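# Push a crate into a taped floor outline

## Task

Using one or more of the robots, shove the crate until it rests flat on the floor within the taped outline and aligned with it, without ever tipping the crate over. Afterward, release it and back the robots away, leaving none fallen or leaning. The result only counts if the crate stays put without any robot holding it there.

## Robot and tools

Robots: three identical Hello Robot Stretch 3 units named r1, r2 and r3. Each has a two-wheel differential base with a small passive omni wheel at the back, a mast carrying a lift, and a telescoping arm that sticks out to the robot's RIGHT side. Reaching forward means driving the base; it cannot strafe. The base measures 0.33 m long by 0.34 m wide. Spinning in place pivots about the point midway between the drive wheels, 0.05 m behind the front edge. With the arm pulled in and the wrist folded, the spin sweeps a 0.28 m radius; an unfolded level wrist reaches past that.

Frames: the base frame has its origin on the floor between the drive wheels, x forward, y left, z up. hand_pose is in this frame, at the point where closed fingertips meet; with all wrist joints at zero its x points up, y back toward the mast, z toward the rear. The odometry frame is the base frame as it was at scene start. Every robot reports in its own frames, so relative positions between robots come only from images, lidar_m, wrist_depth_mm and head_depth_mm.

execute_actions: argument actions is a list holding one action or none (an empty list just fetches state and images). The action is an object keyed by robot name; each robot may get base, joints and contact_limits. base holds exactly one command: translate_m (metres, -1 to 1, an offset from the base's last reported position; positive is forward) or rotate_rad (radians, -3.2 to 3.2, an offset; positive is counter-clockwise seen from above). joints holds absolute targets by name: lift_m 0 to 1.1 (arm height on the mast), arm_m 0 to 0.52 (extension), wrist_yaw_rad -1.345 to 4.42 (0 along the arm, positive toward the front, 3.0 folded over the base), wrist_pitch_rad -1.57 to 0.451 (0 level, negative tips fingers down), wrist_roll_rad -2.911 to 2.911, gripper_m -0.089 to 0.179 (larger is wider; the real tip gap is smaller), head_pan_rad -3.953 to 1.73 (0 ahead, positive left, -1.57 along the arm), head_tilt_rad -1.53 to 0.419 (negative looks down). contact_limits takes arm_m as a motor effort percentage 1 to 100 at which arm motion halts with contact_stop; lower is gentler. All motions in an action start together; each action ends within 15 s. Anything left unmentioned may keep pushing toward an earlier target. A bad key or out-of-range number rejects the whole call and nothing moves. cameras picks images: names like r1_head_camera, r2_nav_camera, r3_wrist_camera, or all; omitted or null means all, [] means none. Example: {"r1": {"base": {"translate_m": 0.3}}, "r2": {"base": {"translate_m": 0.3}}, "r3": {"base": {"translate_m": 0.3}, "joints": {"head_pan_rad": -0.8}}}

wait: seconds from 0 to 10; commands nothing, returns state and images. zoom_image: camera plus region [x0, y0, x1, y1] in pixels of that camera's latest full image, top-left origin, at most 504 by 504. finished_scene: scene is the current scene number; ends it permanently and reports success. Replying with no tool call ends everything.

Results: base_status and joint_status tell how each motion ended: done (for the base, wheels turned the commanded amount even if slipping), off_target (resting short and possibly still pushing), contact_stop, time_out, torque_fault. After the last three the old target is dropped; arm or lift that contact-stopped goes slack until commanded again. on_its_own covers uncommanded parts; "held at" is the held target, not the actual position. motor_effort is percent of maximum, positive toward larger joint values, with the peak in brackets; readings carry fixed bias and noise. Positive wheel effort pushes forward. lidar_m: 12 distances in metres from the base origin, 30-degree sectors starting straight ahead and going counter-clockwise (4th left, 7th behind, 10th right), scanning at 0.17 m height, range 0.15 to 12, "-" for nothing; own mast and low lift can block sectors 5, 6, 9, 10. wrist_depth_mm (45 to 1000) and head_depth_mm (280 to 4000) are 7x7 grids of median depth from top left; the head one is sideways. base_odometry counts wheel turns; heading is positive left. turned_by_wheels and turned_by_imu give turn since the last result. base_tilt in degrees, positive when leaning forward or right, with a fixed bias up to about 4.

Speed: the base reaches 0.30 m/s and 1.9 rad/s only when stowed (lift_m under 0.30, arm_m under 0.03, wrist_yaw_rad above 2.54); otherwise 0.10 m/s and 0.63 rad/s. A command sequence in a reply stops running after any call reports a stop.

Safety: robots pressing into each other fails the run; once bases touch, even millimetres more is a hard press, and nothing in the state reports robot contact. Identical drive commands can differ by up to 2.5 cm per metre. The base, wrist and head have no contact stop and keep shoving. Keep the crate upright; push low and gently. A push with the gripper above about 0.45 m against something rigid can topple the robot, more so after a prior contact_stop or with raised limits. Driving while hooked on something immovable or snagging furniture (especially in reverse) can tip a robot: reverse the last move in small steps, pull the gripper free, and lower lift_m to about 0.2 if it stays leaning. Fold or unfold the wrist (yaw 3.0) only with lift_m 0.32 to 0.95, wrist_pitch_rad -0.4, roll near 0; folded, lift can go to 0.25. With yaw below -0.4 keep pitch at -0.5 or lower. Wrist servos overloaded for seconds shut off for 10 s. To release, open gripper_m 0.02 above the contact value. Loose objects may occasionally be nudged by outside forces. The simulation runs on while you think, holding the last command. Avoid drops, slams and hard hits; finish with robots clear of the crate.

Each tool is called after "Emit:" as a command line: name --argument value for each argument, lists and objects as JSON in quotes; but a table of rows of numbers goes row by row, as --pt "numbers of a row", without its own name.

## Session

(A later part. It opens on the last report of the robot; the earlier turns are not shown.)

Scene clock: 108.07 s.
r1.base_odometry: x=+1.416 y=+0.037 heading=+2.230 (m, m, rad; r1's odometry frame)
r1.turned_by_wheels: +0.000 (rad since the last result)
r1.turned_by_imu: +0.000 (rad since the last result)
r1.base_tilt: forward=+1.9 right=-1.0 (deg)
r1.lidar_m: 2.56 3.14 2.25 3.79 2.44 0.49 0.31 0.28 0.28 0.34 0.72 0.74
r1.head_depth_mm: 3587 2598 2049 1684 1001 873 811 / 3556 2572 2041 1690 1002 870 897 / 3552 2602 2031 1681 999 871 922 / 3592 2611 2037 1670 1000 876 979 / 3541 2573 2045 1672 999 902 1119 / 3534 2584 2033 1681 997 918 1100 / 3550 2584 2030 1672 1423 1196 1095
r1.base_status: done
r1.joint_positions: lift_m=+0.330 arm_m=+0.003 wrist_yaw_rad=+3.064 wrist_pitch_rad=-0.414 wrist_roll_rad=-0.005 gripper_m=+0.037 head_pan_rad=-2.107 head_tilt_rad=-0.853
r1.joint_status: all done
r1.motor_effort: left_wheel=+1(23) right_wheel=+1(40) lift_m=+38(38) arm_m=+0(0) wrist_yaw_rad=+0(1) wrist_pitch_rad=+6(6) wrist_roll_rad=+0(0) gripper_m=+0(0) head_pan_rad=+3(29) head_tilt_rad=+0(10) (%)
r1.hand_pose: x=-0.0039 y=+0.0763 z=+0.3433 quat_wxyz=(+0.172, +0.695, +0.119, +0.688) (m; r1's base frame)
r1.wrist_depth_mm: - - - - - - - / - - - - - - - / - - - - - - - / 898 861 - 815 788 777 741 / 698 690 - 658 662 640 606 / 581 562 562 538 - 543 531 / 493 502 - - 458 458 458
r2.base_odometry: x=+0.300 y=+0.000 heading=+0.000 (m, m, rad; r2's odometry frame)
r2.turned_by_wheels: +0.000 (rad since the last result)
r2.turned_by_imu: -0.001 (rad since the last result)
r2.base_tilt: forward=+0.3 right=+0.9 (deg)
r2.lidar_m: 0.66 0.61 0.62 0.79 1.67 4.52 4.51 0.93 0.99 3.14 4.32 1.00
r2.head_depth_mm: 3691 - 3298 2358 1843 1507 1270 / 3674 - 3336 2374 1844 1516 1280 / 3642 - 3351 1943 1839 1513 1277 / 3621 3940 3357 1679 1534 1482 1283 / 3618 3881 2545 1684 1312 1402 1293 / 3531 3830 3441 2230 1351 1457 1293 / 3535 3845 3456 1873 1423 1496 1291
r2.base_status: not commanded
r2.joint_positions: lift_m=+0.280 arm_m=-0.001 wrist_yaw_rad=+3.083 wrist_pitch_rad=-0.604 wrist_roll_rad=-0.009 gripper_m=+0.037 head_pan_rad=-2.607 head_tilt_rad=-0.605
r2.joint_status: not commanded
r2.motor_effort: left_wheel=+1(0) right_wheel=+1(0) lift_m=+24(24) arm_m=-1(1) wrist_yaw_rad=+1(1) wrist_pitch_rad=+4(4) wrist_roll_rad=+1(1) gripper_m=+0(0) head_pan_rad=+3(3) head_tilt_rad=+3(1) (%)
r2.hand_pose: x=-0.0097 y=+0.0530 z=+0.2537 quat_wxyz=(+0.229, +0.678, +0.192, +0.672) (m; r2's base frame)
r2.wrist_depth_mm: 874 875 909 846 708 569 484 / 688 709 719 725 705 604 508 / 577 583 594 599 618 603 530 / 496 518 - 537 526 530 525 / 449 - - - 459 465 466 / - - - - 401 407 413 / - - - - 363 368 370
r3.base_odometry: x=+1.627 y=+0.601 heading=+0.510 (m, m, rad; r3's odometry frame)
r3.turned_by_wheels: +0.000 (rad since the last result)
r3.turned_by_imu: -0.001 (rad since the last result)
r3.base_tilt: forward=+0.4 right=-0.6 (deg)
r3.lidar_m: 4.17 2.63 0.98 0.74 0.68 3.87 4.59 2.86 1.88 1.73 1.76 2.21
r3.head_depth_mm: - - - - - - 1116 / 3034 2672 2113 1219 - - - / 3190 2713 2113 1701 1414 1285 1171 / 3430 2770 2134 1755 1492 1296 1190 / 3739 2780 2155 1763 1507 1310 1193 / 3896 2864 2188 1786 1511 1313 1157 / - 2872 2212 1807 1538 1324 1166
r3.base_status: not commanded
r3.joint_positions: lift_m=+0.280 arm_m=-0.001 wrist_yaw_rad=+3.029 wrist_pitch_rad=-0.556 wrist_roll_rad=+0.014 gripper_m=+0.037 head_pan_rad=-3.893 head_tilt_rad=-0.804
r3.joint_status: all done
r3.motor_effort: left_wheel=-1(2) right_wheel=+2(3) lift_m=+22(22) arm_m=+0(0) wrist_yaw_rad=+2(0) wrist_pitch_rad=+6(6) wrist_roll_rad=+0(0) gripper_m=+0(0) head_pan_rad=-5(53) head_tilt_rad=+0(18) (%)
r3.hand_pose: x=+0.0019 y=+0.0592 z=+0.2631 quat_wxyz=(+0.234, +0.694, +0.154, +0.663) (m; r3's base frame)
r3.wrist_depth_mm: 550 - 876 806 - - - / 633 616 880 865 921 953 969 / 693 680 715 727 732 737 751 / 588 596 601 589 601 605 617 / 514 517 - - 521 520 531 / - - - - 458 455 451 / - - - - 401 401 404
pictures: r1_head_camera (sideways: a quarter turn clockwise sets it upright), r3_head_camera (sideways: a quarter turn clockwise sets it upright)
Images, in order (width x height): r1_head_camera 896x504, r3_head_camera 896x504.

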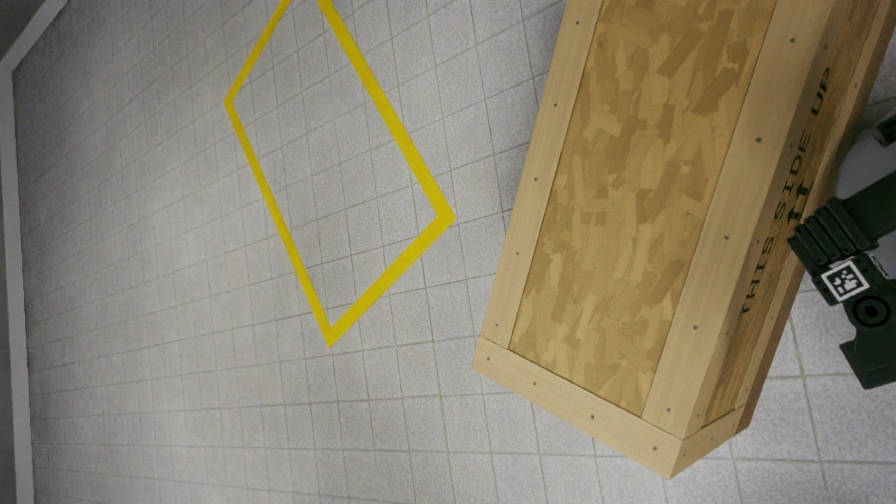

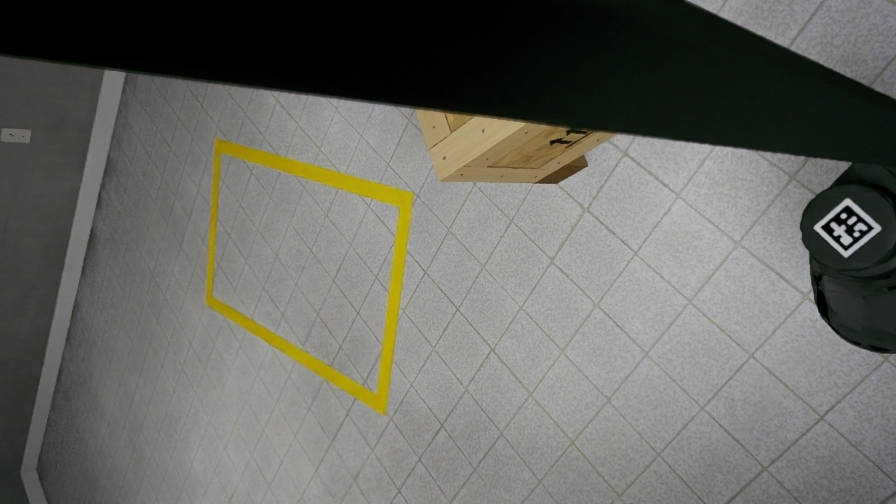

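Emit:
execute_actions --actions '[{"r1":{"base":{"rotate_rad":1.26},"joints":{"head_pan_rad":-3.14,"head_tilt_rad":-1.0,"lift_m":0.5}},"r3":{"base":{"rotate_rad":1.14},"joints":{"head_pan_rad":-3.14,"head_tilt_rad":-1.0}}}]' --cameras '[]'

Emit:
execute_actions --actions '[{"r1":{"base":{"translate_m":0.2},"joints":{"lift_m":0.72}},"r3":{"base":{"translate_m":0.45}}}]' --cameras '[]'

Emit:
execute_actions --actions '[{"r1":{"base":{"rotate_rad":-0.54}}}]' --cameras '["r1_head_camera","r1_nav_camera","r3_nav_camera","r2_head_camera"]'

Scene clock: 143.87 s.
r1.base_odometry: x=+1.416 y=+0.037 heading=-2.793 (m, m, rad; r1's odometry frame)
r1.turned_by_wheels: +1.260 (rad since the last result)
r1.turned_by_imu: +1.264 (rad since the last result)
r1.base_tilt: forward=+1.9 right=-1.0 (deg)
r1.lidar_m: 2.25 3.00 2.28 0.39 0.29 0.28 0.29 0.40 0.81 2.54 2.66 3.77
r1.head_depth_mm: 2524 2066 1755 1513 936 850 - / 2547 2067 1749 1508 950 - - / 2522 2077 1749 1059 961 - - / 2515 2072 1750 1059 947 - - / 2522 2073 1738 1054 967 1211 - / 2498 2061 1742 1505 1268 1211 - / 2490 2045 1741 1502 1326 1207 1085
r1.base_status: done
r1.joint_positions: lift_m=+0.500 arm_m=+0.003 wrist_yaw_rad=+3.064 wrist_pitch_rad=-0.414 wrist_roll_rad=-0.005 gripper_m=+0.037 head_pan_rad=-3.133 head_tilt_rad=-0.988
r1.joint_status: all done
r1.motor_effort: left_wheel=-2(9) right_wheel=+4(8) lift_m=+40(43) arm_m=+0(0) wrist_yaw_rad=+1(1) wrist_pitch_rad=+6(6) wrist_roll_rad=+0(0) gripper_m=+0(0) head_pan_rad=-2(29) head_tilt_rad=-5(14) (%)
r1.hand_pose: x=-0.0039 y=+0.0763 z=+0.5132 quat_wxyz=(+0.172, +0.695, +0.119, +0.688) (m; r1's base frame)
r1.wrist_depth_mm: - - - - - - - / - - - - - - - / - 613 - - - - - / 477 462 - - - - - / 374 371 - 887 888 853 851 / 312 329 422 716 - 731 714 / 275 341 430 640 626 620 601
r2.base_odometry: x=+0.300 y=+0.000 heading=+0.000 (m, m, rad; r2's odometry frame)
r2.turned_by_wheels: +0.000 (rad since the last result)
r2.turned_by_imu: -0.001 (rad since the last result)
r2.base_tilt: forward=+0.2 right=+0.9 (deg)
r2.lidar_m: 0.66 0.61 0.62 0.78 1.68 4.53 4.47 0.93 0.99 3.14 4.31 1.00
r2.head_depth_mm: 3723 - 3315 2351 1836 1502 1268 / 3690 - 3313 2352 1834 1503 1284 / 3659 - 3354 1948 1848 1504 1277 / 3635 3970 3373 1679 1526 1478 1282 / 3563 3898 2685 1688 1312 1392 1284 / 3531 3863 2617 2431 1357 1450 1293 / 3524 3779 1492 2236 1424 1501 1299
r2.base_status: not commanded
r2.joint_positions: lift_m=+0.280 arm_m=-0.001 wrist_yaw_rad=+3.083 wrist_pitch_rad=-0.604 wrist_roll_rad=-0.009 gripper_m=+0.037 head_pan_rad=-2.607 head_tilt_rad=-0.605
r2.joint_status: not commanded
r2.motor_effort: left_wheel=+1(0) right_wheel=+0(0) lift_m=+24(24) arm_m=-1(1) wrist_yaw_rad=+1(1) wrist_pitch_rad=+4(4) wrist_roll_rad=+1(1) gripper_m=+0(0) head_pan_rad=+4(4) head_tilt_rad=+2(2) (%)
r2.hand_pose: x=-0.0097 y=+0.0530 z=+0.2537 quat_wxyz=(+0.229, +0.678, +0.192, +0.672) (m; r2's base frame)
r2.wrist_depth_mm: 859 880 914 865 710 577 477 / 699 700 726 733 706 605 510 / 579 584 595 600 623 607 531 / 495 518 - 537 527 532 520 / 449 - - - 457 458 468 / - - - - 402 409 414 / - - - - 362 366 368
r3.base_odometry: x=+1.627 y=+0.601 heading=+1.650 (m, m, rad; r3's odometry frame)
r3.turned_by_wheels: +1.140 (rad since the last result)
r3.turned_by_imu: +1.120 (rad since the last result)
r3.base_tilt: forward=+0.4 right=-0.5 (deg)
r3.lidar_m: 0.82 0.66 0.59 4.15 4.63 2.55 1.83 1.74 1.78 2.35 4.16 2.64
r3.head_depth_mm: 2229 1949 1676 1477 1315 1206 - / 2158 1969 1694 1486 1329 - - / 2046 1993 1714 1499 1336 - - / 1922 2002 1727 1502 1346 1234 - / 1807 1982 1741 1530 1348 1220 - / 1700 1912 1765 1536 1368 1231 1118 / 1614 1824 1779 1559 1383 1239 1128
r3.base_status: done
r3.joint_positions: lift_m=+0.280 arm_m=-0.001 wrist_yaw_rad=+3.029 wrist_pitch_rad=-0.556 wrist_roll_rad=+0.014 gripper_m=+0.037 head_pan_rad=-3.146 head_tilt_rad=-0.988
r3.joint_status: all done
r3.motor_effort: left_wheel=-2(9) right_wheel=+3(13) lift_m=+23(22) arm_m=+0(0) wrist_yaw_rad=+1(1) wrist_pitch_rad=+6(6) wrist_roll_rad=+0(0) gripper_m=+1(0) head_pan_rad=+4(51) head_tilt_rad=-5(21) (%)
r3.hand_pose: x=+0.0019 y=+0.0592 z=+0.2631 quat_wxyz=(+0.234, +0.694, +0.154, +0.663) (m; r3's base frame)
r3.wrist_depth_mm: - - - - - 583 543 / 904 899 899 942 918 607 611 / 700 728 716 716 733 681 694 / 583 591 596 597 609 608 608 / 501 523 - - 533 509 526 / - - - - 452 453 454 / - - - - 399 401 405
pictures: none
No camera images: the call's "cameras" was empty. Leave "cameras" out to get every camera's image.

Scene clock: 147.37 s.
r1.base_odometry: x=+1.228 y=-0.031 heading=-2.793 (m, m, rad; r1's odometry frame)
r1.turned_by_wheels: +0.000 (rad since the last result)
r1.turned_by_imu: -0.001 (rad since the last result)
r1.base_tilt: forward=+1.9 right=-1.0 (deg)
r1.lidar_m: 2.06 2.99 2.26 2.20 0.46 0.45 0.47 0.55 0.45 2.54 2.68 3.76
r1.head_depth_mm: 2539 2065 1751 1080 - - - / 2521 2075 1745 1079 - - 1056 / 2526 2060 1748 1091 - - - / 2505 2054 1220 1076 1269 - - / 2506 2053 1739 1094 1303 - - / 2488 2049 1745 1480 1325 - 1100 / 2500 2046 1736 1506 1327 - 1093
r1.base_status: done
r1.joint_positions: lift_m=+0.720 arm_m=+0.003 wrist_yaw_rad=+3.064 wrist_pitch_rad=-0.414 wrist_roll_rad=-0.005 gripper_m=+0.037 head_pan_rad=-3.133 head_tilt_rad=-0.988
r1.joint_status: all done
r1.motor_effort: left_wheel=-3(5) right_wheel=+3(7) lift_m=+40(39) arm_m=+0(0) wrist_yaw_rad=+1(0) wrist_pitch_rad=+6(6) wrist_roll_rad=+0(0) gripper_m=+0(0) head_pan_rad=-2(1) head_tilt_rad=-5(5) (%)
r1.hand_pose: x=-0.0039 y=+0.0763 z=+0.7332 quat_wxyz=(+0.172, +0.695, +0.119, +0.688) (m; r1's base frame)
r1.wrist_depth_mm: - - - - - - - / - - - - - - - / - - - - - - - / - - - - - - - / 746 700 - - - - - / 575 573 676 - - 960 947 / 492 538 673 826 873 824 840
r2.base_odometry: x=+0.300 y=+0.000 heading=+0.000 (m, m, rad; r2's odometry frame)
r2.turned_by_wheels: +0.000 (rad since the last result)
r2.turned_by_imu: -0.001 (rad since the last result)
r2.base_tilt: forward=+0.2 right=+0.9 (deg)
r2.lidar_m: 0.66 0.61 0.62 0.79 1.67 4.49 4.48 0.92 0.99 3.13 4.32 0.99
r2.head_depth_mm: 3719 - 3288 2360 1849 1500 1262 / 3694 - 3345 2384 1838 1507 1273 / 3630 - 3367 1957 1835 1514 1275 / 3582 3979 3377 1682 1536 1480 1285 / 3582 3960 3412 1699 1312 1397 1285 / 3476 3847 2892 2220 1358 1454 1293 / 3490 3842 3234 2338 1424 1494 1297
r2.base_status: not commanded
r2.joint_positions: lift_m=+0.280 arm_m=-0.001 wrist_yaw_rad=+3.083 wrist_pitch_rad=-0.604 wrist_roll_rad=-0.009 gripper_m=+0.037 head_pan_rad=-2.607 head_tilt_rad=-0.605
r2.joint_status: not commanded
r2.motor_effort: left_wheel=+0(1) right_wheel=+0(0) lift_m=+24(24) arm_m=-1(1) wrist_yaw_rad=+1(0) wrist_pitch_rad=+4(4) wrist_roll_rad=+1(1) gripper_m=+0(1) head_pan_rad=+4(4) head_tilt_rad=+2(2) (%)
r2.hand_pose: x=-0.0097 y=+0.0530 z=+0.2537 quat_wxyz=(+0.229, +0.678, +0.192, +0.672) (m; r2's base frame)
r2.wrist_depth_mm: 869 875 905 852 707 566 475 / 693 698 714 735 712 602 506 / 582 586 600 603 610 602 529 / 493 517 - 532 525 531 526 / 446 - - - 459 462 468 / - - - - 407 407 408 / - - - - 362 366 370
r3.base_odometry: x=+1.592 y=+1.049 heading=+1.650 (m, m, rad; r3's odometry frame)
r3.turned_by_wheels: +0.000 (rad since the last result)
r3.turned_by_imu: -0.002 (rad since the last result)
r3.base_tilt: forward=+0.4 right=-0.5 (deg)
r3.lidar_m: 0.46 0.57 0.49 0.46 4.86 3.12 2.22 2.11 2.16 2.87 2.31 2.42
r3.head_depth_mm: 2306 1933 1682 1478 1309 1203 - / 2340 1955 1695 1493 1324 - - / 2325 1981 1713 1504 1332 - - / 2283 2006 1725 1519 1346 1233 - / 2193 2018 1747 1525 1354 1224 - / 2050 2044 1753 1536 1365 1229 1122 / 1954 2061 1772 1556 1373 1241 1125
r3.base_status: done
r3.joint_positions: lift_m=+0.280 arm_m=-0.001 wrist_yaw_rad=+3.029 wrist_pitch_rad=-0.556 wrist_roll_rad=+0.014 gripper_m=+0.037 head_pan_rad=-3.146 head_tilt_rad=-0.988
r3.joint_status: not commanded
r3.motor_effort: left_wheel=-2(9) right_wheel=+3(12) lift_m=+22(22) arm_m=+0(0) wrist_yaw_rad=+1(0) wrist_pitch_rad=+6(6) wrist_roll_rad=+0(0) gripper_m=+1(0) head_pan_rad=+4(4) head_tilt_rad=-5(5) (%)
r3.hand_pose: x=+0.0019 y=+0.0592 z=+0.2631 quat_wxyz=(+0.234, +0.694, +0.154, +0.663) (m; r3's base frame)
r3.wrist_depth_mm: - - 486 490 523 551 589 / 885 880 541 554 588 617 654 / 718 692 622 623 660 691 484 / 586 589 597 606 609 595 365 / 501 519 - - 527 461 321 / - - - - 448 433 306 / - - - - 396 397 332
pictures: none
No camera images: the call's "cameras" was empty. Leave "cameras" out to get every camera's image.

Scene clock: 149.17 s.
r1.base_odometry: x=+1.228 y=-0.031 heading=+2.950 (m, m, rad; r1's odometry frame)
r1.turned_by_wheels: -0.540 (rad since the last result)
r1.turned_by_imu: -0.542 (rad since the last result)
r1.base_tilt: forward=+1.9 right=-1.0 (deg)
r1.lidar_m: 3.74 2.05 3.00 2.27 2.23 0.46 0.45 0.47 0.55 0.45 2.54 2.66
r1.head_depth_mm: 2460 2075 1751 1550 - - - / 2526 2061 1753 1080 - - 1054 / 2522 2064 1750 1092 - - - / 2517 2051 1742 1077 1154 - - / 2516 2049 1745 1058 1081 - - / 2510 2065 1738 1056 1079 - 1100 / 2496 2042 1738 1054 1077 - 1091
r1.base_status: done
r1.joint_positions: lift_m=+0.720 arm_m=+0.003 wrist_yaw_rad=+3.064 wrist_pitch_rad=-0.414 wrist_roll_rad=-0.005 gripper_m=+0.037 head_pan_rad=-3.133 head_tilt_rad=-0.988
r1.joint_status: not commanded
r1.motor_effort: left_wheel=+3(10) right_wheel=-2(6) lift_m=+40(40) arm_m=+0(0) wrist_yaw_rad=-1(2) wrist_pitch_rad=+6(6) wrist_roll_rad=+0(0) gripper_m=+0(0) head_pan_rad=-2(3) head_tilt_rad=-5(5) (%)
r1.hand_pose: x=-0.0039 y=+0.0763 z=+0.7332 quat_wxyz=(+0.172, +0.695, +0.119, +0.688) (m; r1's base frame)
r1.wrist_depth_mm: - - - - - - - / - - - - - - - / - - - - - - - / - - - - - - - / - - - - - - - / - - - - - 945 931 / 517 879 872 847 849 834 814
r2.base_odometry: x=+0.300 y=+0.000 heading=+0.000 (m, m, rad; r2's odometry frame)
r2.turned_by_wheels: +0.000 (rad since the last result)
r2.turned_by_imu: +0.000 (rad since the last result)
r2.base_tilt: forward=+0.2 right=+1.0 (deg)
r2.lidar_m: 0.66 0.61 0.62 0.79 1.67 4.51 4.50 0.93 1.00 3.14 4.32 1.00
r2.head_depth_mm: 3722 - 3273 2339 1831 1500 1272 / 3666 - 3345 2372 1852 1506 1279 / 3642 - 3337 1954 1842 1516 1282 / 3602 3961 3347 1679 1532 1485 1284 / 3572 3931 3393 1700 1313 1395 1296 / 3536 3796 2933 2235 1358 1454 1289 / 3498 3936 3273 2349 1418 1496 1294
r2.base_status: not commanded
r2.joint_positions: lift_m=+0.280 arm_m=-0.001 wrist_yaw_rad=+3.083 wrist_pitch_rad=-0.604 wrist_roll_rad=-0.009 gripper_m=+0.037 head_pan_rad=-2.607 head_tilt_rad=-0.605
r2.joint_status: not commanded
r2.motor_effort: left_wheel=+0(1) right_wheel=+0(0) lift_m=+24(24) arm_m=-1(1) wrist_yaw_rad=+1(0) wrist_pitch_rad=+4(4) wrist_roll_rad=+1(1) gripper_m=+0(0) head_pan_rad=+4(3) head_tilt_rad=+2(2) (%)
r2.hand_pose: x=-0.0097 y=+0.0530 z=+0.2537 quat_wxyz=(+0.229, +0.678, +0.192, +0.672) (m; r2's base frame)
r2.wrist_depth_mm: 862 885 916 866 696 569 481 / 683 698 724 737 711 601 508 / 579 594 592 613 616 607 531 / 497 519 - 533 524 529 527 / 445 - - - 455 463 464 / - - - - 403 407 414 / - - - - 363 367 368
r3.base_odometry: x=+1.592 y=+1.049 heading=+1.650 (m, m, rad; r3's odometry frame)
r3.turned_by_wheels: +0.000 (rad since the last result)
r3.turned_by_imu: +0.000 (rad since the last result)
r3.base_tilt: forward=+0.4 right=-0.6 (deg)
r3.lidar_m: 0.46 0.71 0.49 0.46 4.85 3.12 2.23 2.11 2.17 2.86 2.31 2.42
r3.head_depth_mm: 2309 1933 1683 1485 1318 1199 - / 2356 1962 1690 1489 1331 - - / 2350 1994 1712 1505 1335 - - / 2273 2006 1729 1509 1347 1229 - / 2200 2024 1741 1520 1353 1223 - / 2062 2063 1756 1536 1364 1228 1121 / 1960 2065 1797 1546 1382 1237 1126
r3.base_status: not commanded
r3.joint_positions: lift_m=+0.280 arm_m=-0.001 wrist_yaw_rad=+3.029 wrist_pitch_rad=-0.556 wrist_roll_rad=+0.014 gripper_m=+0.037 head_pan_rad=-3.146 head_tilt_rad=-0.988
r3.joint_status: not commanded
r3.motor_effort: left_wheel=-2(1) right_wheel=+2(2) lift_m=+22(22) arm_m=+0(0) wrist_yaw_rad=+1(0) wrist_pitch_rad=+6(6) wrist_roll_rad=+0(0) gripper_m=+1(1) head_pan_rad=+4(3) head_tilt_rad=-5(6) (%)
r3.hand_pose: x=+0.0019 y=+0.0592 z=+0.2631 quat_wxyz=(+0.234, +0.694, +0.154, +0.663) (m; r3's base frame)
r3.wrist_depth_mm: - - 492 492 521 556 583 / 883 897 539 559 575 624 662 / 706 711 612 633 667 706 710 / 587 592 600 604 618 606 375 / 509 525 - - 535 508 360 / - - - - 442 449 365 / - - - - 394 402 381
pictures: r1_head_camera (sideways: a quarter turn clockwise sets it upright), r1_nav_camera (sideways: a quarter turn counterclockwise sets it upright), r2_head_camera (sideways: a quarter turn clockwise sets it upright), r3_nav_camera (sideways: a quarter turn counterclockwise sets it upright)
Images, in order (width x height): r1_head_camera 896x504, r1_nav_camera 672x504, r2_head_camera 896x504, r3_nav_camera 672x504.

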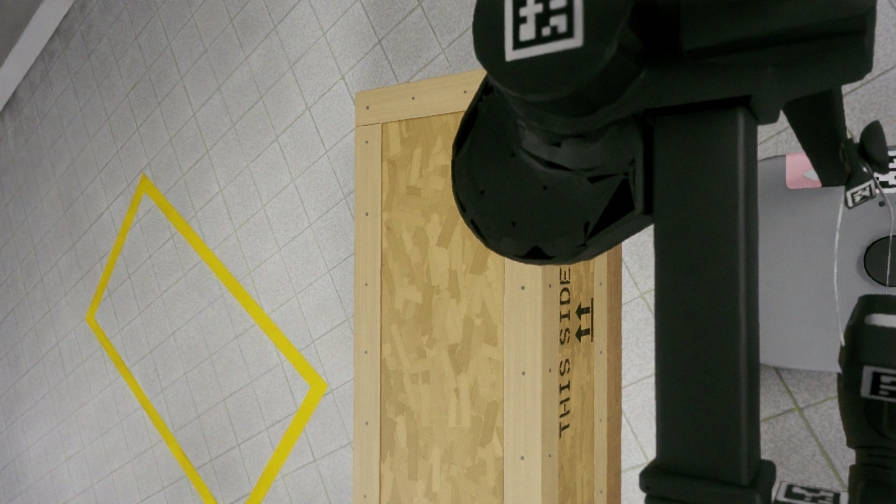

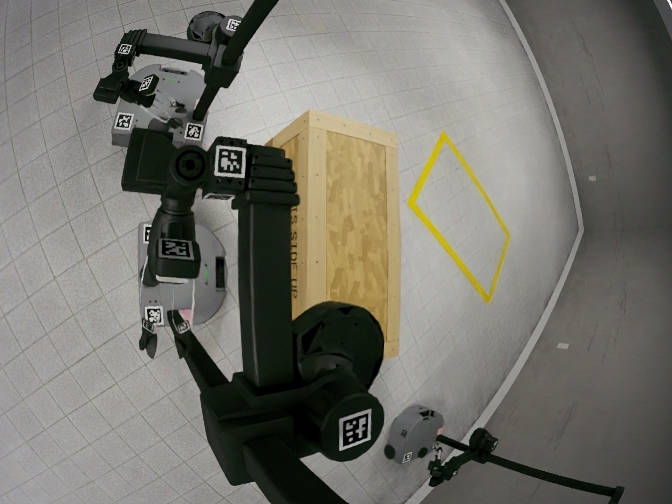

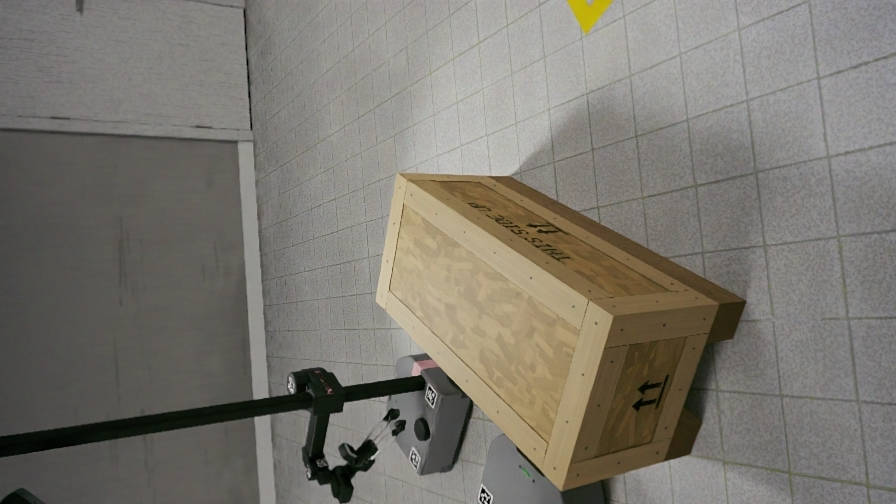

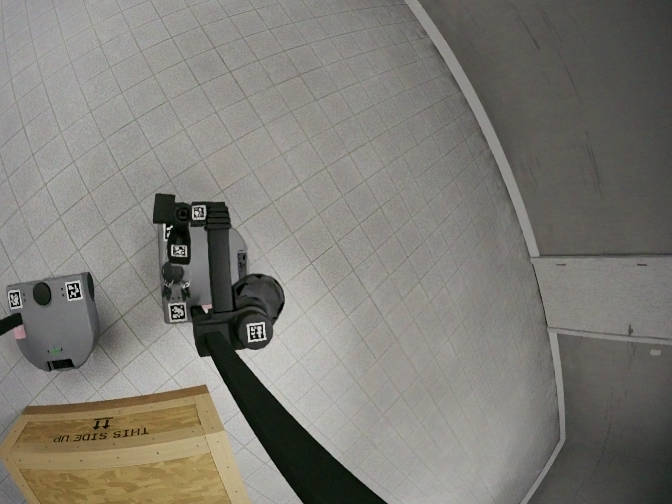

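Emit:
execute_actions --actions '[{"r1":{"base":{"rotate_rad":-0.3}},"r3":{"base":{"rotate_rad":-1.30},"joints":{"lift_m":0.36}}}]' --cameras '[]'

Emit:
execute_actions --actions '[{"r1":{"base":{"translate_m":-0.15}}}]' --cameras '[]'

Emit:
execute_actions --actions '[{"r1":{"base":{"rotate_rad":0.3}},"r3":{"base":{"rotate_rad":-0.5}}}]' --cameras '["r1_nav_camera","r3_head_camera","r3_nav_camera"]'

Scene clock: 159.60 s.
r1.base_odometry: x=+1.228 y=-0.031 heading=+2.650 (m, m, rad; r1's odometry frame)
r1.turned_by_wheels: -0.300 (rad since the last result)
r1.turned_by_imu: -0.301 (rad since the last result)
r1.base_tilt: forward=+1.9 right=-0.9 (deg)
r1.lidar_m: 2.95 2.06 2.07 2.56 2.20 0.53 0.45 0.45 0.51 0.36 0.46 2.55
r1.head_depth_mm: 1509 1758 1711 1550 - - - / 2302 2018 1748 1545 - - 1050 / 2430 2066 1751 1544 - - - / 2493 2047 1740 1080 1173 - - / 2493 2038 1743 1054 1047 - - / 2486 2056 1736 1055 979 - 1099 / 2483 2054 1738 1054 959 - 1092
r1.base_status: done
r1.joint_positions: lift_m=+0.720 arm_m=+0.003 wrist_yaw_rad=+3.064 wrist_pitch_rad=-0.414 wrist_roll_rad=-0.005 gripper_m=+0.037 head_pan_rad=-3.133 head_tilt_rad=-0.988
r1.joint_status: not commanded
r1.motor_effort: left_wheel=+4(10) right_wheel=-3(5) lift_m=+40(40) arm_m=+0(0) wrist_yaw_rad=+0(1) wrist_pitch_rad=+6(6) wrist_roll_rad=+0(0) gripper_m=+0(0) head_pan_rad=-2(2) head_tilt_rad=-4(5) (%)
r1.hand_pose: x=-0.0039 y=+0.0763 z=+0.7332 quat_wxyz=(+0.172, +0.695, +0.119, +0.688) (m; r1's base frame)
r1.wrist_depth_mm: - - - - - - - / - - - - - - - / - - - - - - - / - - - - - - - / - - - - - - - / - - - - - 934 950 / 905 887 849 861 857 824 820
r2.base_odometry: x=+0.300 y=+0.000 heading=+0.000 (m, m, rad; r2's odometry frame)
r2.turned_by_wheels: +0.000 (rad since the last result)
r2.turned_by_imu: -0.001 (rad since the last result)
r2.base_tilt: forward=+0.3 right=+0.9 (deg)
r2.lidar_m: 0.66 0.62 0.62 0.79 1.68 4.51 4.46 0.93 1.00 3.13 4.31 1.00
r2.head_depth_mm: 3708 - 3272 2334 1826 1507 1278 / 3672 - 3297 2380 1852 1509 1279 / 3664 - 3381 1944 1852 1516 1285 / 3576 3995 3363 1685 1538 1486 1284 / 3620 3927 3383 1691 1306 1393 1289 / 3598 3906 3032 2118 1358 1455 1295 / 3498 3798 3126 2328 1420 1503 1296
r2.base_status: not commanded
r2.joint_positions: lift_m=+0.280 arm_m=-0.001 wrist_yaw_rad=+3.083 wrist_pitch_rad=-0.604 wrist_roll_rad=-0.009 gripper_m=+0.037 head_pan_rad=-2.607 head_tilt_rad=-0.605
r2.joint_status: not commanded
r2.motor_effort: left_wheel=+0(1) right_wheel=+0(0) lift_m=+24(24) arm_m=-1(1) wrist_yaw_rad=+0(1) wrist_pitch_rad=+4(4) wrist_roll_rad=+1(1) gripper_m=+1(0) head_pan_rad=+3(3) head_tilt_rad=+2(2) (%)
r2.hand_pose: x=-0.0097 y=+0.0530 z=+0.2537 quat_wxyz=(+0.229, +0.678, +0.192, +0.672) (m; r2's base frame)
r2.wrist_depth_mm: 866 879 903 865 714 571 479 / 691 701 722 726 712 601 512 / 580 581 594 607 617 597 534 / 503 516 - 539 525 532 524 / 447 - - - 459 461 464 / - - - - 405 408 412 / - - - - 359 368 367
r3.base_odometry: x=+1.592 y=+1.049 heading=+0.350 (m, m, rad; r3's odometry frame)
r3.turned_by_wheels: -1.300 (rad since the last result)
r3.turned_by_imu: -1.284 (rad since the last result)
r3.base_tilt: forward=+0.4 right=-0.5 (deg)
r3.lidar_m: 3.92 2.32 3.13 0.46 0.56 0.46 0.46 4.53 2.49 2.12 2.11 2.40
r3.head_depth_mm: 2296 1948 1679 1031 1003 1216 - / 2359 1972 1690 1042 1052 - - / 2371 1997 1709 1479 1255 - - / 2395 2008 1731 1510 1343 1237 - / 2414 2028 1732 1531 1356 1222 - / 2455 2051 1748 1545 1365 1231 1116 / 2530 2090 1766 1556 1372 1235 1130
r3.base_status: done
r3.joint_positions: lift_m=+0.360 arm_m=-0.001 wrist_yaw_rad=+3.029 wrist_pitch_rad=-0.556 wrist_roll_rad=+0.014 gripper_m=+0.037 head_pan_rad=-3.146 head_tilt_rad=-0.988
r3.joint_status: all done
r3.motor_effort: left_wheel=+2(9) right_wheel=-3(9) lift_m=+28(30) arm_m=+0(0) wrist_yaw_rad=+2(0) wrist_pitch_rad=+6(6) wrist_roll_rad=+0(0) gripper_m=+0(0) head_pan_rad=+3(4) head_tilt_rad=-5(4) (%)
r3.hand_pose: x=+0.0019 y=+0.0592 z=+0.3429 quat_wxyz=(+0.234, +0.694, +0.154, +0.663) (m; r3's base frame)
r3.wrist_depth_mm: 527 - - - - - - / 527 660 780 709 - - - / 535 712 574 577 889 895 897 / 549 680 562 544 727 718 752 / 543 613 - 604 645 619 632 / 516 540 - - 540 547 544 / 472 - - - 482 484 477
pictures: none
No camera images: the call's "cameras" was empty. Leave "cameras" out to get every camera's image.

Scene clock: 162.43 s.
r1.base_odometry: x=+1.361 y=-0.102 heading=+2.650 (m, m, rad; r1's odometry frame)
r1.turned_by_wheels: +0.000 (rad since the last result)
r1.turned_by_imu: +0.000 (rad since the last result)
r1.base_tilt: forward=+1.9 right=-1.0 (deg)
r1.lidar_m: 3.07 2.16 3.78 2.44 2.10 0.36 0.30 0.30 0.35 0.58 0.40 2.65
r1.head_depth_mm: 1909 1690 1640 1540 - - - / 2199 2058 1704 1545 - - 1055 / 2366 2054 1743 1557 - - - / 2456 2059 1740 1073 934 - - / 2504 2067 1733 1057 932 - - / 2513 2056 1739 1054 934 - 1105 / 2501 2038 1737 1501 932 - 1092
r1.base_status: done
r1.joint_positions: lift_m=+0.720 arm_m=+0.003 wrist_yaw_rad=+3.064 wrist_pitch_rad=-0.414 wrist_roll_rad=-0.005 gripper_m=+0.037 head_pan_rad=-3.133 head_tilt_rad=-0.988
r1.joint_status: not commanded
r1.motor_effort: left_wheel=+3(5) right_wheel=-2(6) lift_m=+40(40) arm_m=+0(0) wrist_yaw_rad=-2(0) wrist_pitch_rad=+6(6) wrist_roll_rad=+0(0) gripper_m=-1(1) head_pan_rad=-2(2) head_tilt_rad=-4(5) (%)
r1.hand_pose: x=-0.0039 y=+0.0763 z=+0.7332 quat_wxyz=(+0.172, +0.695, +0.119, +0.688) (m; r1's base frame)
r1.wrist_depth_mm: - - - - - - - / - - - - - - - / - - - - - - - / - - - - - - - / - - - - - - - / - - - - - 953 946 / 882 863 869 871 858 804 815
r2.base_odometry: x=+0.300 y=+0.000 heading=+0.000 (m, m, rad; r2's odometry frame)
r2.turned_by_wheels: +0.000 (rad since the last result)
r2.turned_by_imu: +0.000 (rad since the last result)
r2.base_tilt: forward=+0.3 right=+0.9 (deg)
r2.lidar_m: 0.66 0.61 0.62 0.78 1.68 4.50 4.46 0.93 0.99 3.15 4.32 1.00
r2.head_depth_mm: 3738 - 3289 2376 1847 1501 1277 / 3729 - 3301 2371 1852 1509 1278 / 3628 - 3347 1950 1844 1518 1280 / 3638 3974 3387 1687 1534 1480 1287 / 3544 3972 3370 1686 1317 1398 1291 / 3548 3893 3055 2112 1359 1455 1291 / 3490 3784 3129 2359 1421 1503 1300
r2.base_status: not commanded
r2.joint_positions: lift_m=+0.280 arm_m=-0.001 wrist_yaw_rad=+3.083 wrist_pitch_rad=-0.604 wrist_roll_rad=-0.009 gripper_m=+0.037 head_pan_rad=-2.607 head_tilt_rad=-0.605
r2.joint_status: not commanded
r2.motor_effort: left_wheel=+0(1) right_wheel=+1(1) lift_m=+24(24) arm_m=-1(1) wrist_yaw_rad=+1(1) wrist_pitch_rad=+4(4) wrist_roll_rad=+0(1) gripper_m=+0(0) head_pan_rad=+4(3) head_tilt_rad=+3(3) (%)
r2.hand_pose: x=-0.0097 y=+0.0530 z=+0.2537 quat_wxyz=(+0.229, +0.678, +0.192, +0.672) (m; r2's base frame)
r2.wrist_depth_mm: 869 875 909 874 701 576 477 / 682 709 719 731 717 602 502 / 580 588 600 601 611 608 532 / 495 519 - 534 517 531 528 / 448 - - - 454 460 466 / - - - - 400 406 416 / - - - - 362 369 371
r3.base_odometry: x=+1.592 y=+1.049 heading=+0.350 (m, m, rad; r3's odometry frame)
r3.turned_by_wheels: +0.000 (rad since the last result)
r3.turned_by_imu: +0.000 (rad since the last result)
r3.base_tilt: forward=+0.4 right=-0.6 (deg)
r3.lidar_m: 3.93 2.32 3.15 0.52 0.56 0.46 0.46 4.55 2.49 2.12 2.12 2.40
r3.head_depth_mm: 2297 1946 1688 1034 1006 1211 - / 2339 1970 1699 1045 1052 - - / 2363 1978 1702 1483 1259 - - / 2410 2019 1730 1508 1340 1230 - / 2439 2043 1740 1524 1355 1225 - / 2442 2035 1758 1536 1374 1229 1125 / 2491 2081 1780 1546 1373 1233 1123
r3.base_status: not commanded
r3.joint_positions: lift_m=+0.360 arm_m=-0.001 wrist_yaw_rad=+3.029 wrist_pitch_rad=-0.556 wrist_roll_rad=+0.014 gripper_m=+0.037 head_pan_rad=-3.146 head_tilt_rad=-0.988
r3.joint_status: not commanded
r3.motor_effort: left_wheel=+2(3) right_wheel=-3(3) lift_m=+28(28) arm_m=+0(0) wrist_yaw_rad=+1(1) wrist_pitch_rad=+6(6) wrist_roll_rad=+0(0) gripper_m=+0(0) head_pan_rad=+2(4) head_tilt_rad=-6(5) (%)
r3.hand_pose: x=+0.0019 y=+0.0592 z=+0.3429 quat_wxyz=(+0.234, +0.694, +0.154, +0.663) (m; r3's base frame)
r3.wrist_depth_mm: 523 - - - - - - / 536 678 711 - - - - / 537 673 597 828 870 864 880 / 535 675 610 718 724 727 744 / 544 606 - 625 637 628 627 / 521 554 - - 538 540 551 / 483 - - - 472 478 477
pictures: none
No camera images: the call's "cameras" was empty. Leave "cameras" out to get every camera's image.

Scene clock: 164.17 s.
r1.base_odometry: x=+1.361 y=-0.102 heading=+2.950 (m, m, rad; r1's odometry frame)
r1.turned_by_wheels: +0.300 (rad since the last result)
r1.turned_by_imu: +0.301 (rad since the last result)
r1.base_tilt: forward=+1.8 right=-1.0 (deg)
r1.lidar_m: 3.86 2.17 2.88 2.16 2.13 0.32 0.30 0.32 0.44 0.53 0.39 2.77
r1.head_depth_mm: 2407 2064 1747 1547 - - - / 2525 2054 1751 1557 - - 1051 / 2531 2087 1746 1328 - - - / 2517 2049 1750 1076 919 - - / 2515 2052 1741 1056 931 - - / 2495 2051 1737 1052 932 - 1101 / 2493 2046 1728 1051 932 - 1089
r1.base_status: done
r1.joint_positions: lift_m=+0.720 arm_m=+0.003 wrist_yaw_rad=+3.064 wrist_pitch_rad=-0.414 wrist_roll_rad=-0.005 gripper_m=+0.037 head_pan_rad=-3.133 head_tilt_rad=-0.988
r1.joint_status: not commanded
r1.motor_effort: left_wheel=-4(8) right_wheel=+3(6) lift_m=+40(40) arm_m=+0(1) wrist_yaw_rad=+0(0) wrist_pitch_rad=+6(6) wrist_roll_rad=+0(0) gripper_m=+0(0) head_pan_rad=-3(2) head_tilt_rad=-5(4) (%)
r1.hand_pose: x=-0.0039 y=+0.0763 z=+0.7332 quat_wxyz=(+0.172, +0.695, +0.119, +0.688) (m; r1's base frame)
r1.wrist_depth_mm: - - - - - - - / - - - - - - - / - - - - - - - / - - - - - - - / - - - - - - - / - - - - - 967 933 / 886 856 890 842 847 809 811
r2.base_odometry: x=+0.300 y=+0.000 heading=+0.000 (m, m, rad; r2's odometry frame)
r2.turned_by_wheels: +0.000 (rad since the last result)
r2.turned_by_imu: +0.000 (rad since the last result)
r2.base_tilt: forward=+0.2 right=+0.9 (deg)
r2.lidar_m: 0.66 0.61 0.62 0.79 1.68 4.51 4.49 0.93 0.99 3.14 4.31 0.99
r2.head_depth_mm: 3721 - 3333 2350 1845 1503 1272 / 3671 - 3292 2362 1848 1508 1272 / 3668 - 3343 1934 1842 1511 1282 / 3615 3971 3350 1682 1527 1485 1286 / 3592 3936 3377 1695 1317 1405 1283 / 3552 3933 3108 2126 1357 1464 1287 / 3547 3751 2125 2243 1414 1506 1296
r2.base_status: not commanded
r2.joint_positions: lift_m=+0.280 arm_m=-0.001 wrist_yaw_rad=+3.083 wrist_pitch_rad=-0.604 wrist_roll_rad=-0.009 gripper_m=+0.037 head_pan_rad=-2.607 head_tilt_rad=-0.605
r2.joint_status: not commanded
r2.motor_effort: left_wheel=+1(0) right_wheel=+1(1) lift_m=+24(24) arm_m=-1(1) wrist_yaw_rad=+0(1) wrist_pitch_rad=+4(4) wrist_roll_rad=+1(1) gripper_m=+0(0) head_pan_rad=+3(3) head_tilt_rad=+3(3) (%)
r2.hand_pose: x=-0.0097 y=+0.0530 z=+0.2537 quat_wxyz=(+0.229, +0.678, +0.192, +0.672) (m; r2's base frame)
r2.wrist_depth_mm: 853 881 910 854 703 572 476 / 690 703 720 739 713 602 504 / 579 588 598 598 617 607 529 / 501 517 - 539 520 530 523 / 447 - - - 457 461 465 / - - - - 401 410 412 / - - - - 363 366 371
r3.base_odometry: x=+1.592 y=+1.049 heading=-0.150 (m, m, rad; r3's odometry frame)
r3.turned_by_wheels: -0.500 (rad since the last result)
r3.turned_by_imu: -0.494 (rad since the last result)
r3.base_tilt: forward=+0.4 right=-0.5 (deg)
r3.lidar_m: 2.43 3.93 2.32 3.11 2.66 0.55 0.46 0.46 4.34 2.46 2.12 2.11
r3.head_depth_mm: 2280 1955 1169 1067 1171 1083 - / 2322 1965 1181 1053 1271 - - / 2369 1988 1194 1051 1188 - - / 2402 1999 1714 1060 1121 1237 - / 2427 2018 1749 1064 1184 1227 - / 2442 2050 1758 1516 1360 1229 1117 / 2496 2090 1778 1543 1378 1235 1127
r3.base_status: done
r3.joint_positions: lift_m=+0.360 arm_m=-0.001 wrist_yaw_rad=+3.029 wrist_pitch_rad=-0.556 wrist_roll_rad=+0.014 gripper_m=+0.037 head_pan_rad=-3.146 head_tilt_rad=-0.988
r3.joint_status: not commanded
r3.motor_effort: left_wheel=+3(6) right_wheel=-3(8) lift_m=+28(28) arm_m=+0(0) wrist_yaw_rad=+1(0) wrist_pitch_rad=+6(6) wrist_roll_rad=+0(0) gripper_m=+0(0) head_pan_rad=+4(4) head_tilt_rad=-5(5) (%)
r3.hand_pose: x=+0.0019 y=+0.0592 z=+0.3429 quat_wxyz=(+0.234, +0.694, +0.154, +0.663) (m; r3's base frame)
r3.wrist_depth_mm: - - - - - - - / - - - - - - - / 565 550 856 874 863 895 917 / 469 485 725 712 718 718 734 / 466 520 - 616 628 628 628 / 506 559 - - 546 552 550 / 480 - - - 483 476 480
pictures: r1_nav_camera (sideways: a quarter turn counterclockwise sets it upright), r3_head_camera (sideways: a quarter turn clockwise sets it upright), r3_nav_camera (sideways: a quarter turn counterclockwise sets it upright)
Images, in order (width x height): r1_nav_camera 672x504, r3_head_camera 896x504, r3_nav_camera 672x504.

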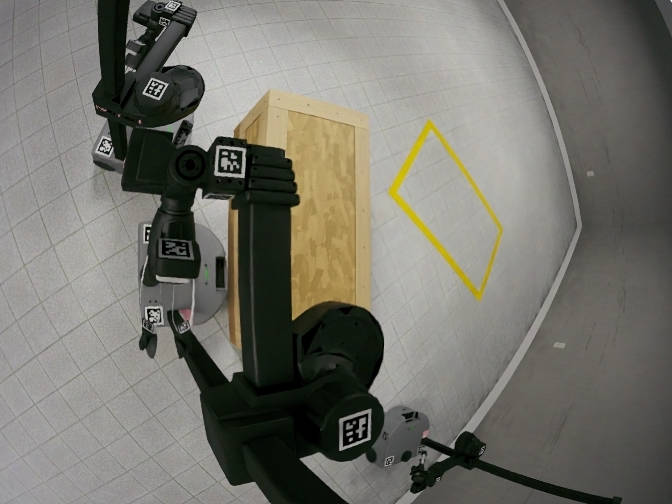

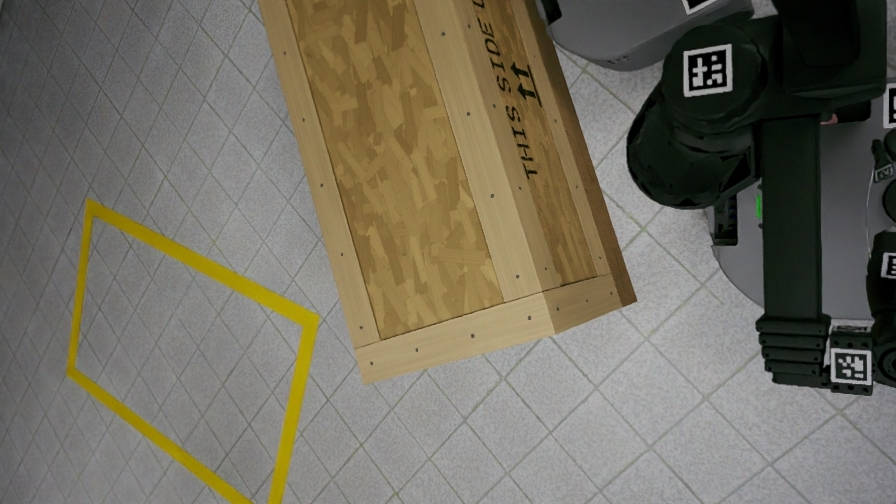

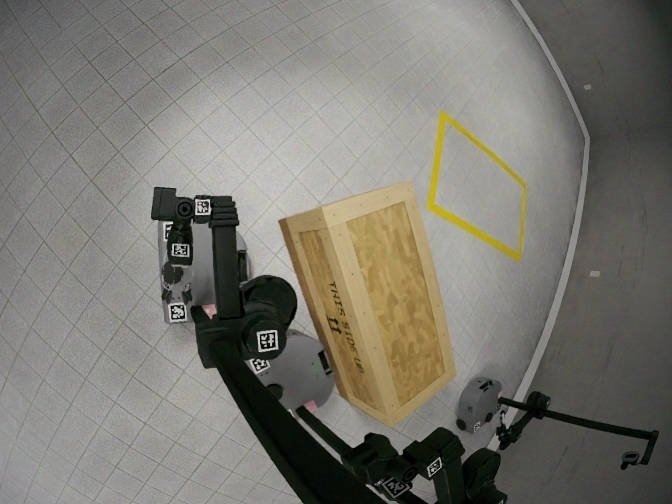

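Emit:
execute_actions --actions '[{"r3":{"base":{"translate_m":-0.16}}}]' --cameras '[]'

Emit:
execute_actions --actions '[{"r3":{"base":{"rotate_rad":0.35}},"r2":{"base":{"rotate_rad":-1.2},"joints":{"head_pan_rad":-1.9}}}]' --cameras '["r1_nav_camera","r3_head_camera","r2_head_camera"]'

Scene clock: 175.40 s.
r1.base_odometry: x=+1.361 y=-0.102 heading=+2.950 (m, m, rad; r1's odometry frame)
r1.turned_by_wheels: +0.000 (rad since the last result)
r1.turned_by_imu: +0.000 (rad since the last result)
r1.base_tilt: forward=+1.9 right=-1.0 (deg)
r1.lidar_m: 3.89 2.17 2.88 2.16 2.13 0.32 0.30 0.32 0.44 0.32 2.65 2.78
r1.head_depth_mm: 2399 2074 1749 1548 - - - / 2508 2055 1754 1541 - - 1054 / 2513 2050 1753 1326 - - - / 2511 2061 1745 1077 916 - - / 2526 2056 1741 1054 930 - - / 2510 2036 1738 1053 935 - 1103 / 2498 2052 1745 1054 929 - 970
r1.base_status: not commanded
r1.joint_positions: lift_m=+0.720 arm_m=+0.003 wrist_yaw_rad=+3.064 wrist_pitch_rad=-0.414 wrist_roll_rad=-0.005 gripper_m=+0.037 head_pan_rad=-3.133 head_tilt_rad=-0.988
r1.joint_status: not commanded
r1.motor_effort: left_wheel=-3(3) right_wheel=+3(3) lift_m=+40(40) arm_m=+0(0) wrist_yaw_rad=+1(1) wrist_pitch_rad=+6(6) wrist_roll_rad=+0(0) gripper_m=-1(0) head_pan_rad=-2(1) head_tilt_rad=-5(4) (%)
r1.hand_pose: x=-0.0039 y=+0.0763 z=+0.7332 quat_wxyz=(+0.172, +0.695, +0.119, +0.688) (m; r1's base frame)
r1.wrist_depth_mm: - - - - - - - / - - - - - - - / - - - - - - - / - - - - - - - / - - - - - - - / - - - - - 974 905 / 878 862 869 852 823 815 824
r2.base_odometry: x=+0.300 y=+0.000 heading=+0.000 (m, m, rad; r2's odometry frame)
r2.turned_by_wheels: +0.000 (rad since the last result)
r2.turned_by_imu: -0.001 (rad since the last result)
r2.base_tilt: forward=+0.2 right=+1.0 (deg)
r2.lidar_m: 0.66 0.61 0.62 0.79 1.67 4.51 4.47 0.93 0.99 3.14 4.32 1.00
r2.head_depth_mm: 3685 - 3285 2360 1833 1505 1278 / 3675 - 3297 2353 1852 1504 1266 / 3639 - 3343 1944 1852 1512 1276 / 3605 3967 3358 1675 1539 1477 1292 / 3608 3932 3370 1684 1314 1395 1290 / 3550 3875 2890 2047 1361 1457 1293 / 3453 3680 3055 2437 1419 1504 1290
r2.base_status: not commanded
r2.joint_positions: lift_m=+0.280 arm_m=-0.001 wrist_yaw_rad=+3.083 wrist_pitch_rad=-0.604 wrist_roll_rad=-0.009 gripper_m=+0.037 head_pan_rad=-2.607 head_tilt_rad=-0.605
r2.joint_status: not commanded
r2.motor_effort: left_wheel=+0(0) right_wheel=+1(0) lift_m=+24(24) arm_m=-1(1) wrist_yaw_rad=+1(1) wrist_pitch_rad=+4(4) wrist_roll_rad=+1(0) gripper_m=+0(0) head_pan_rad=+4(3) head_tilt_rad=+2(3) (%)
r2.hand_pose: x=-0.0097 y=+0.0530 z=+0.2537 quat_wxyz=(+0.229, +0.678, +0.192, +0.672) (m; r2's base frame)
r2.wrist_depth_mm: 860 879 922 856 712 575 479 / 698 703 716 729 715 608 508 / 577 581 601 605 617 610 528 / 501 514 - 538 527 531 525 / 447 - - - 458 461 465 / - - - - 404 410 415 / - - - - 361 367 367
r3.base_odometry: x=+1.434 y=+1.073 heading=-0.150 (m, m, rad; r3's odometry frame)
r3.turned_by_wheels: +0.000 (rad since the last result)
r3.turned_by_imu: +0.000 (rad since the last result)
r3.base_tilt: forward=+0.4 right=-0.6 (deg)
r3.lidar_m: 2.56 4.05 2.41 0.46 0.46 0.37 0.31 0.31 4.55 2.58 2.23 2.23
r3.head_depth_mm: 2313 1955 1681 1031 968 1062 - / 2328 1965 1699 1040 955 - - / 2351 1978 1701 1048 947 - - / 2380 2015 1733 1058 939 1056 - / 2434 2030 1748 1067 946 1187 - / 2441 2058 1749 1543 1348 1228 1121 / 2472 2088 1770 1556 1370 1237 1126
r3.base_status: done
r3.joint_positions: lift_m=+0.360 arm_m=-0.001 wrist_yaw_rad=+3.029 wrist_pitch_rad=-0.556 wrist_roll_rad=+0.014 gripper_m=+0.037 head_pan_rad=-3.146 head_tilt_rad=-0.988
r3.joint_status: not commanded
r3.motor_effort: left_wheel=+3(5) right_wheel=-3(9) lift_m=+28(28) arm_m=+0(0) wrist_yaw_rad=+1(1) wrist_pitch_rad=+6(6) wrist_roll_rad=+0(0) gripper_m=+1(0) head_pan_rad=+3(3) head_tilt_rad=-5(5) (%)
r3.hand_pose: x=+0.0019 y=+0.0592 z=+0.3429 quat_wxyz=(+0.234, +0.694, +0.154, +0.663) (m; r3's base frame)
r3.wrist_depth_mm: - - - - - - - / - - - - - - - / 591 566 848 899 862 893 876 / 482 470 506 729 733 742 732 / 506 460 - 620 640 627 625 / 517 510 - - 551 545 542 / 467 - - - 472 481 486
pictures: none
No camera images: the call's "cameras" was empty. Leave "cameras" out to get every camera's image.

Scene clock: 177.37 s.
r1.base_odometry: x=+1.361 y=-0.102 heading=+2.950 (m, m, rad; r1's odometry frame)
r1.turned_by_wheels: +0.000 (rad since the last result)
r1.turned_by_imu: +0.000 (rad since the last result)
r1.base_tilt: forward=+1.8 right=-1.0 (deg)
r1.lidar_m: 3.86 2.16 2.89 2.16 2.13 0.32 0.30 0.32 0.44 0.35 2.64 2.78
r1.head_depth_mm: 2400 2069 1749 1548 - - - / 2515 2079 1754 1540 - - 1054 / 2534 2070 1750 1325 - - - / 2510 2052 1746 1076 917 - - / 2501 2050 1737 1056 934 - - / 2505 2063 1730 1054 930 - 1098 / 2482 2045 1736 1057 929 - 1050
r1.base_status: not commanded
r1.joint_positions: lift_m=+0.720 arm_m=+0.003 wrist_yaw_rad=+3.064 wrist_pitch_rad=-0.414 wrist_roll_rad=-0.005 gripper_m=+0.037 head_pan_rad=-3.133 head_tilt_rad=-0.988
r1.joint_status: not commanded
r1.motor_effort: left_wheel=-2(2) right_wheel=+2(3) lift_m=+41(40) arm_m=+0(0) wrist_yaw_rad=+0(0) wrist_pitch_rad=+6(5) wrist_roll_rad=+0(0) gripper_m=+0(0) head_pan_rad=-2(1) head_tilt_rad=-4(5) (%)
r1.hand_pose: x=-0.0039 y=+0.0763 z=+0.7332 quat_wxyz=(+0.172, +0.695, +0.119, +0.688) (m; r1's base frame)
r1.wrist_depth_mm: - - - - - - - / - - - - - - - / - - - - - - - / - - - - - - - / - - - - - - - / - - - - - 947 921 / 903 863 868 860 849 821 830
r2.base_odometry: x=+0.300 y=+0.000 heading=-1.200 (m, m, rad; r2's odometry frame)
r2.turned_by_wheels: -1.200 (rad since the last result)
r2.turned_by_imu: -1.185 (rad since the last result)
r2.base_tilt: forward=+0.2 right=+0.9 (deg)
r2.lidar_m: 3.14 1.23 0.71 0.61 0.61 0.71 1.25 4.45 4.82 1.01 0.93 3.15
r2.head_depth_mm: - - 3299 2352 1837 1497 1273 / - - 3277 2365 1855 1509 1278 / - - 3363 2413 1857 1512 1276 / - - 3379 2380 1860 1523 1283 / - - 3421 2404 1872 1531 1287 / 3831 - 3467 2463 1879 1528 1288 / 3696 3967 3470 2346 1773 1541 1302
r2.base_status: done
r2.joint_positions: lift_m=+0.280 arm_m=-0.001 wrist_yaw_rad=+3.083 wrist_pitch_rad=-0.604 wrist_roll_rad=-0.009 gripper_m=+0.037 head_pan_rad=-1.907 head_tilt_rad=-0.605
r2.joint_status: all done
r2.motor_effort: left_wheel=+2(12) right_wheel=-2(7) lift_m=+24(23) arm_m=-1(1) wrist_yaw_rad=+0(1) wrist_pitch_rad=+4(4) wrist_roll_rad=+1(1) gripper_m=+0(0) head_pan_rad=+2(43) head_tilt_rad=+2(2) (%)
r2.hand_pose: x=-0.0097 y=+0.0529 z=+0.2537 quat_wxyz=(+0.229, +0.678, +0.192, +0.672) (m; r2's base frame)
r2.wrist_depth_mm: 513 544 624 663 731 817 916 / 562 608 669 701 746 764 763 / 582 586 599 609 613 624 641 / 496 518 - 539 521 532 542 / 448 - - - 459 461 468 / - - - - 401 411 413 / - - - - 359 368 371
r3.base_odometry: x=+1.434 y=+1.073 heading=+0.200 (m, m, rad; r3's odometry frame)
r3.turned_by_wheels: +0.350 (rad since the last result)
r3.turned_by_imu: +0.345 (rad since the last result)
r3.base_tilt: forward=+0.4 right=-0.6 (deg)
r3.lidar_m: 3.46 2.42 3.37 0.46 0.42 0.32 0.31 4.75 2.91 2.27 2.23 2.37
r3.head_depth_mm: 2323 1940 1675 1031 919 1026 - / 2331 1977 1698 1041 931 - - / 2365 2004 1700 1051 933 - - / 2378 2013 1726 1435 970 1211 - / 2405 2040 1730 1523 1354 1222 - / 2460 2058 1759 1527 1365 1228 1123 / 2496 2098 1776 1555 1374 1235 1128
r3.base_status: done
r3.joint_positions: lift_m=+0.360 arm_m=+0.000 wrist_yaw_rad=+3.029 wrist_pitch_rad=-0.556 wrist_roll_rad=+0.014 gripper_m=+0.037 head_pan_rad=-3.146 head_tilt_rad=-0.988
r3.joint_status: not commanded
r3.motor_effort: left_wheel=-2(7) right_wheel=+3(7) lift_m=+28(28) arm_m=+0(0) wrist_yaw_rad=+0(0) wrist_pitch_rad=+6(6) wrist_roll_rad=+0(0) gripper_m=+0(0) head_pan_rad=+3(4) head_tilt_rad=-5(5) (%)
r3.hand_pose: x=+0.0019 y=+0.0592 z=+0.3429 quat_wxyz=(+0.234, +0.694, +0.154, +0.663) (m; r3's base frame)
r3.wrist_depth_mm: 415 - - - - - - / 414 535 697 - - - - / 410 546 566 594 869 882 893 / 412 577 511 514 720 734 729 / 405 574 - 576 639 617 631 / 399 526 - - 538 547 540 / 383 - - - 480 477 482
pictures: r1_nav_camera (sideways: a quarter turn counterclockwise sets it upright), r2_head_camera (sideways: a quarter turn clockwise sets it upright), r3_head_camera (sideways: a quarter turn clockwise sets it upright)
Images, in order (width x height): r1_nav_camera 672x504, r2_head_camera 896x504, r3_head_camera 896x504.

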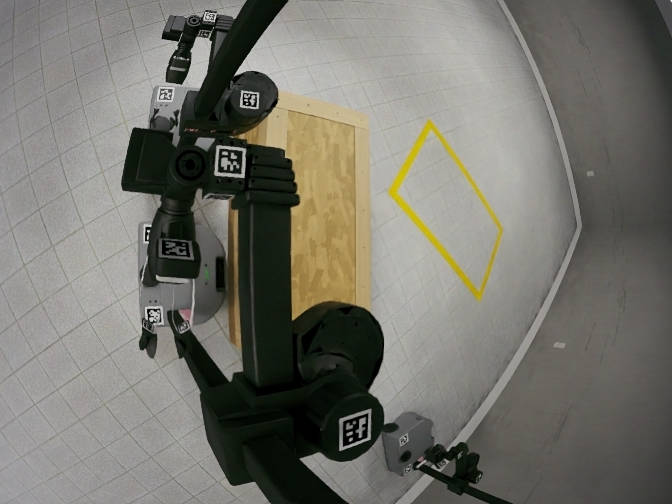

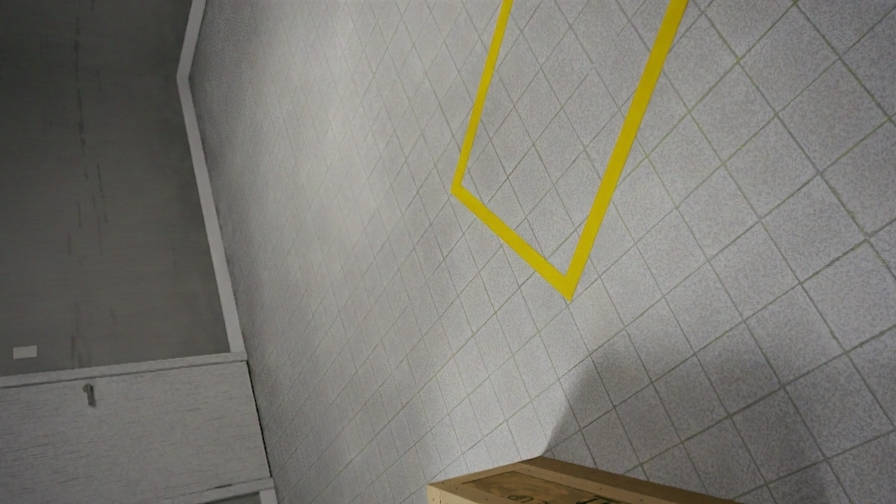

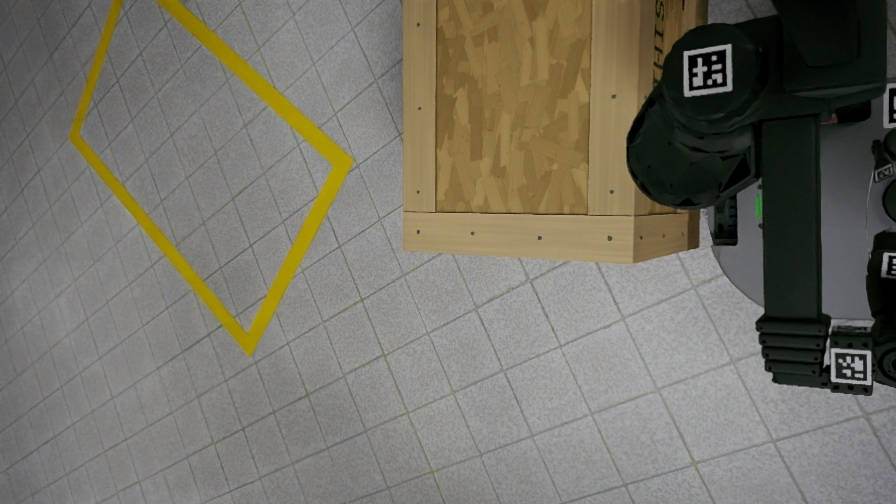

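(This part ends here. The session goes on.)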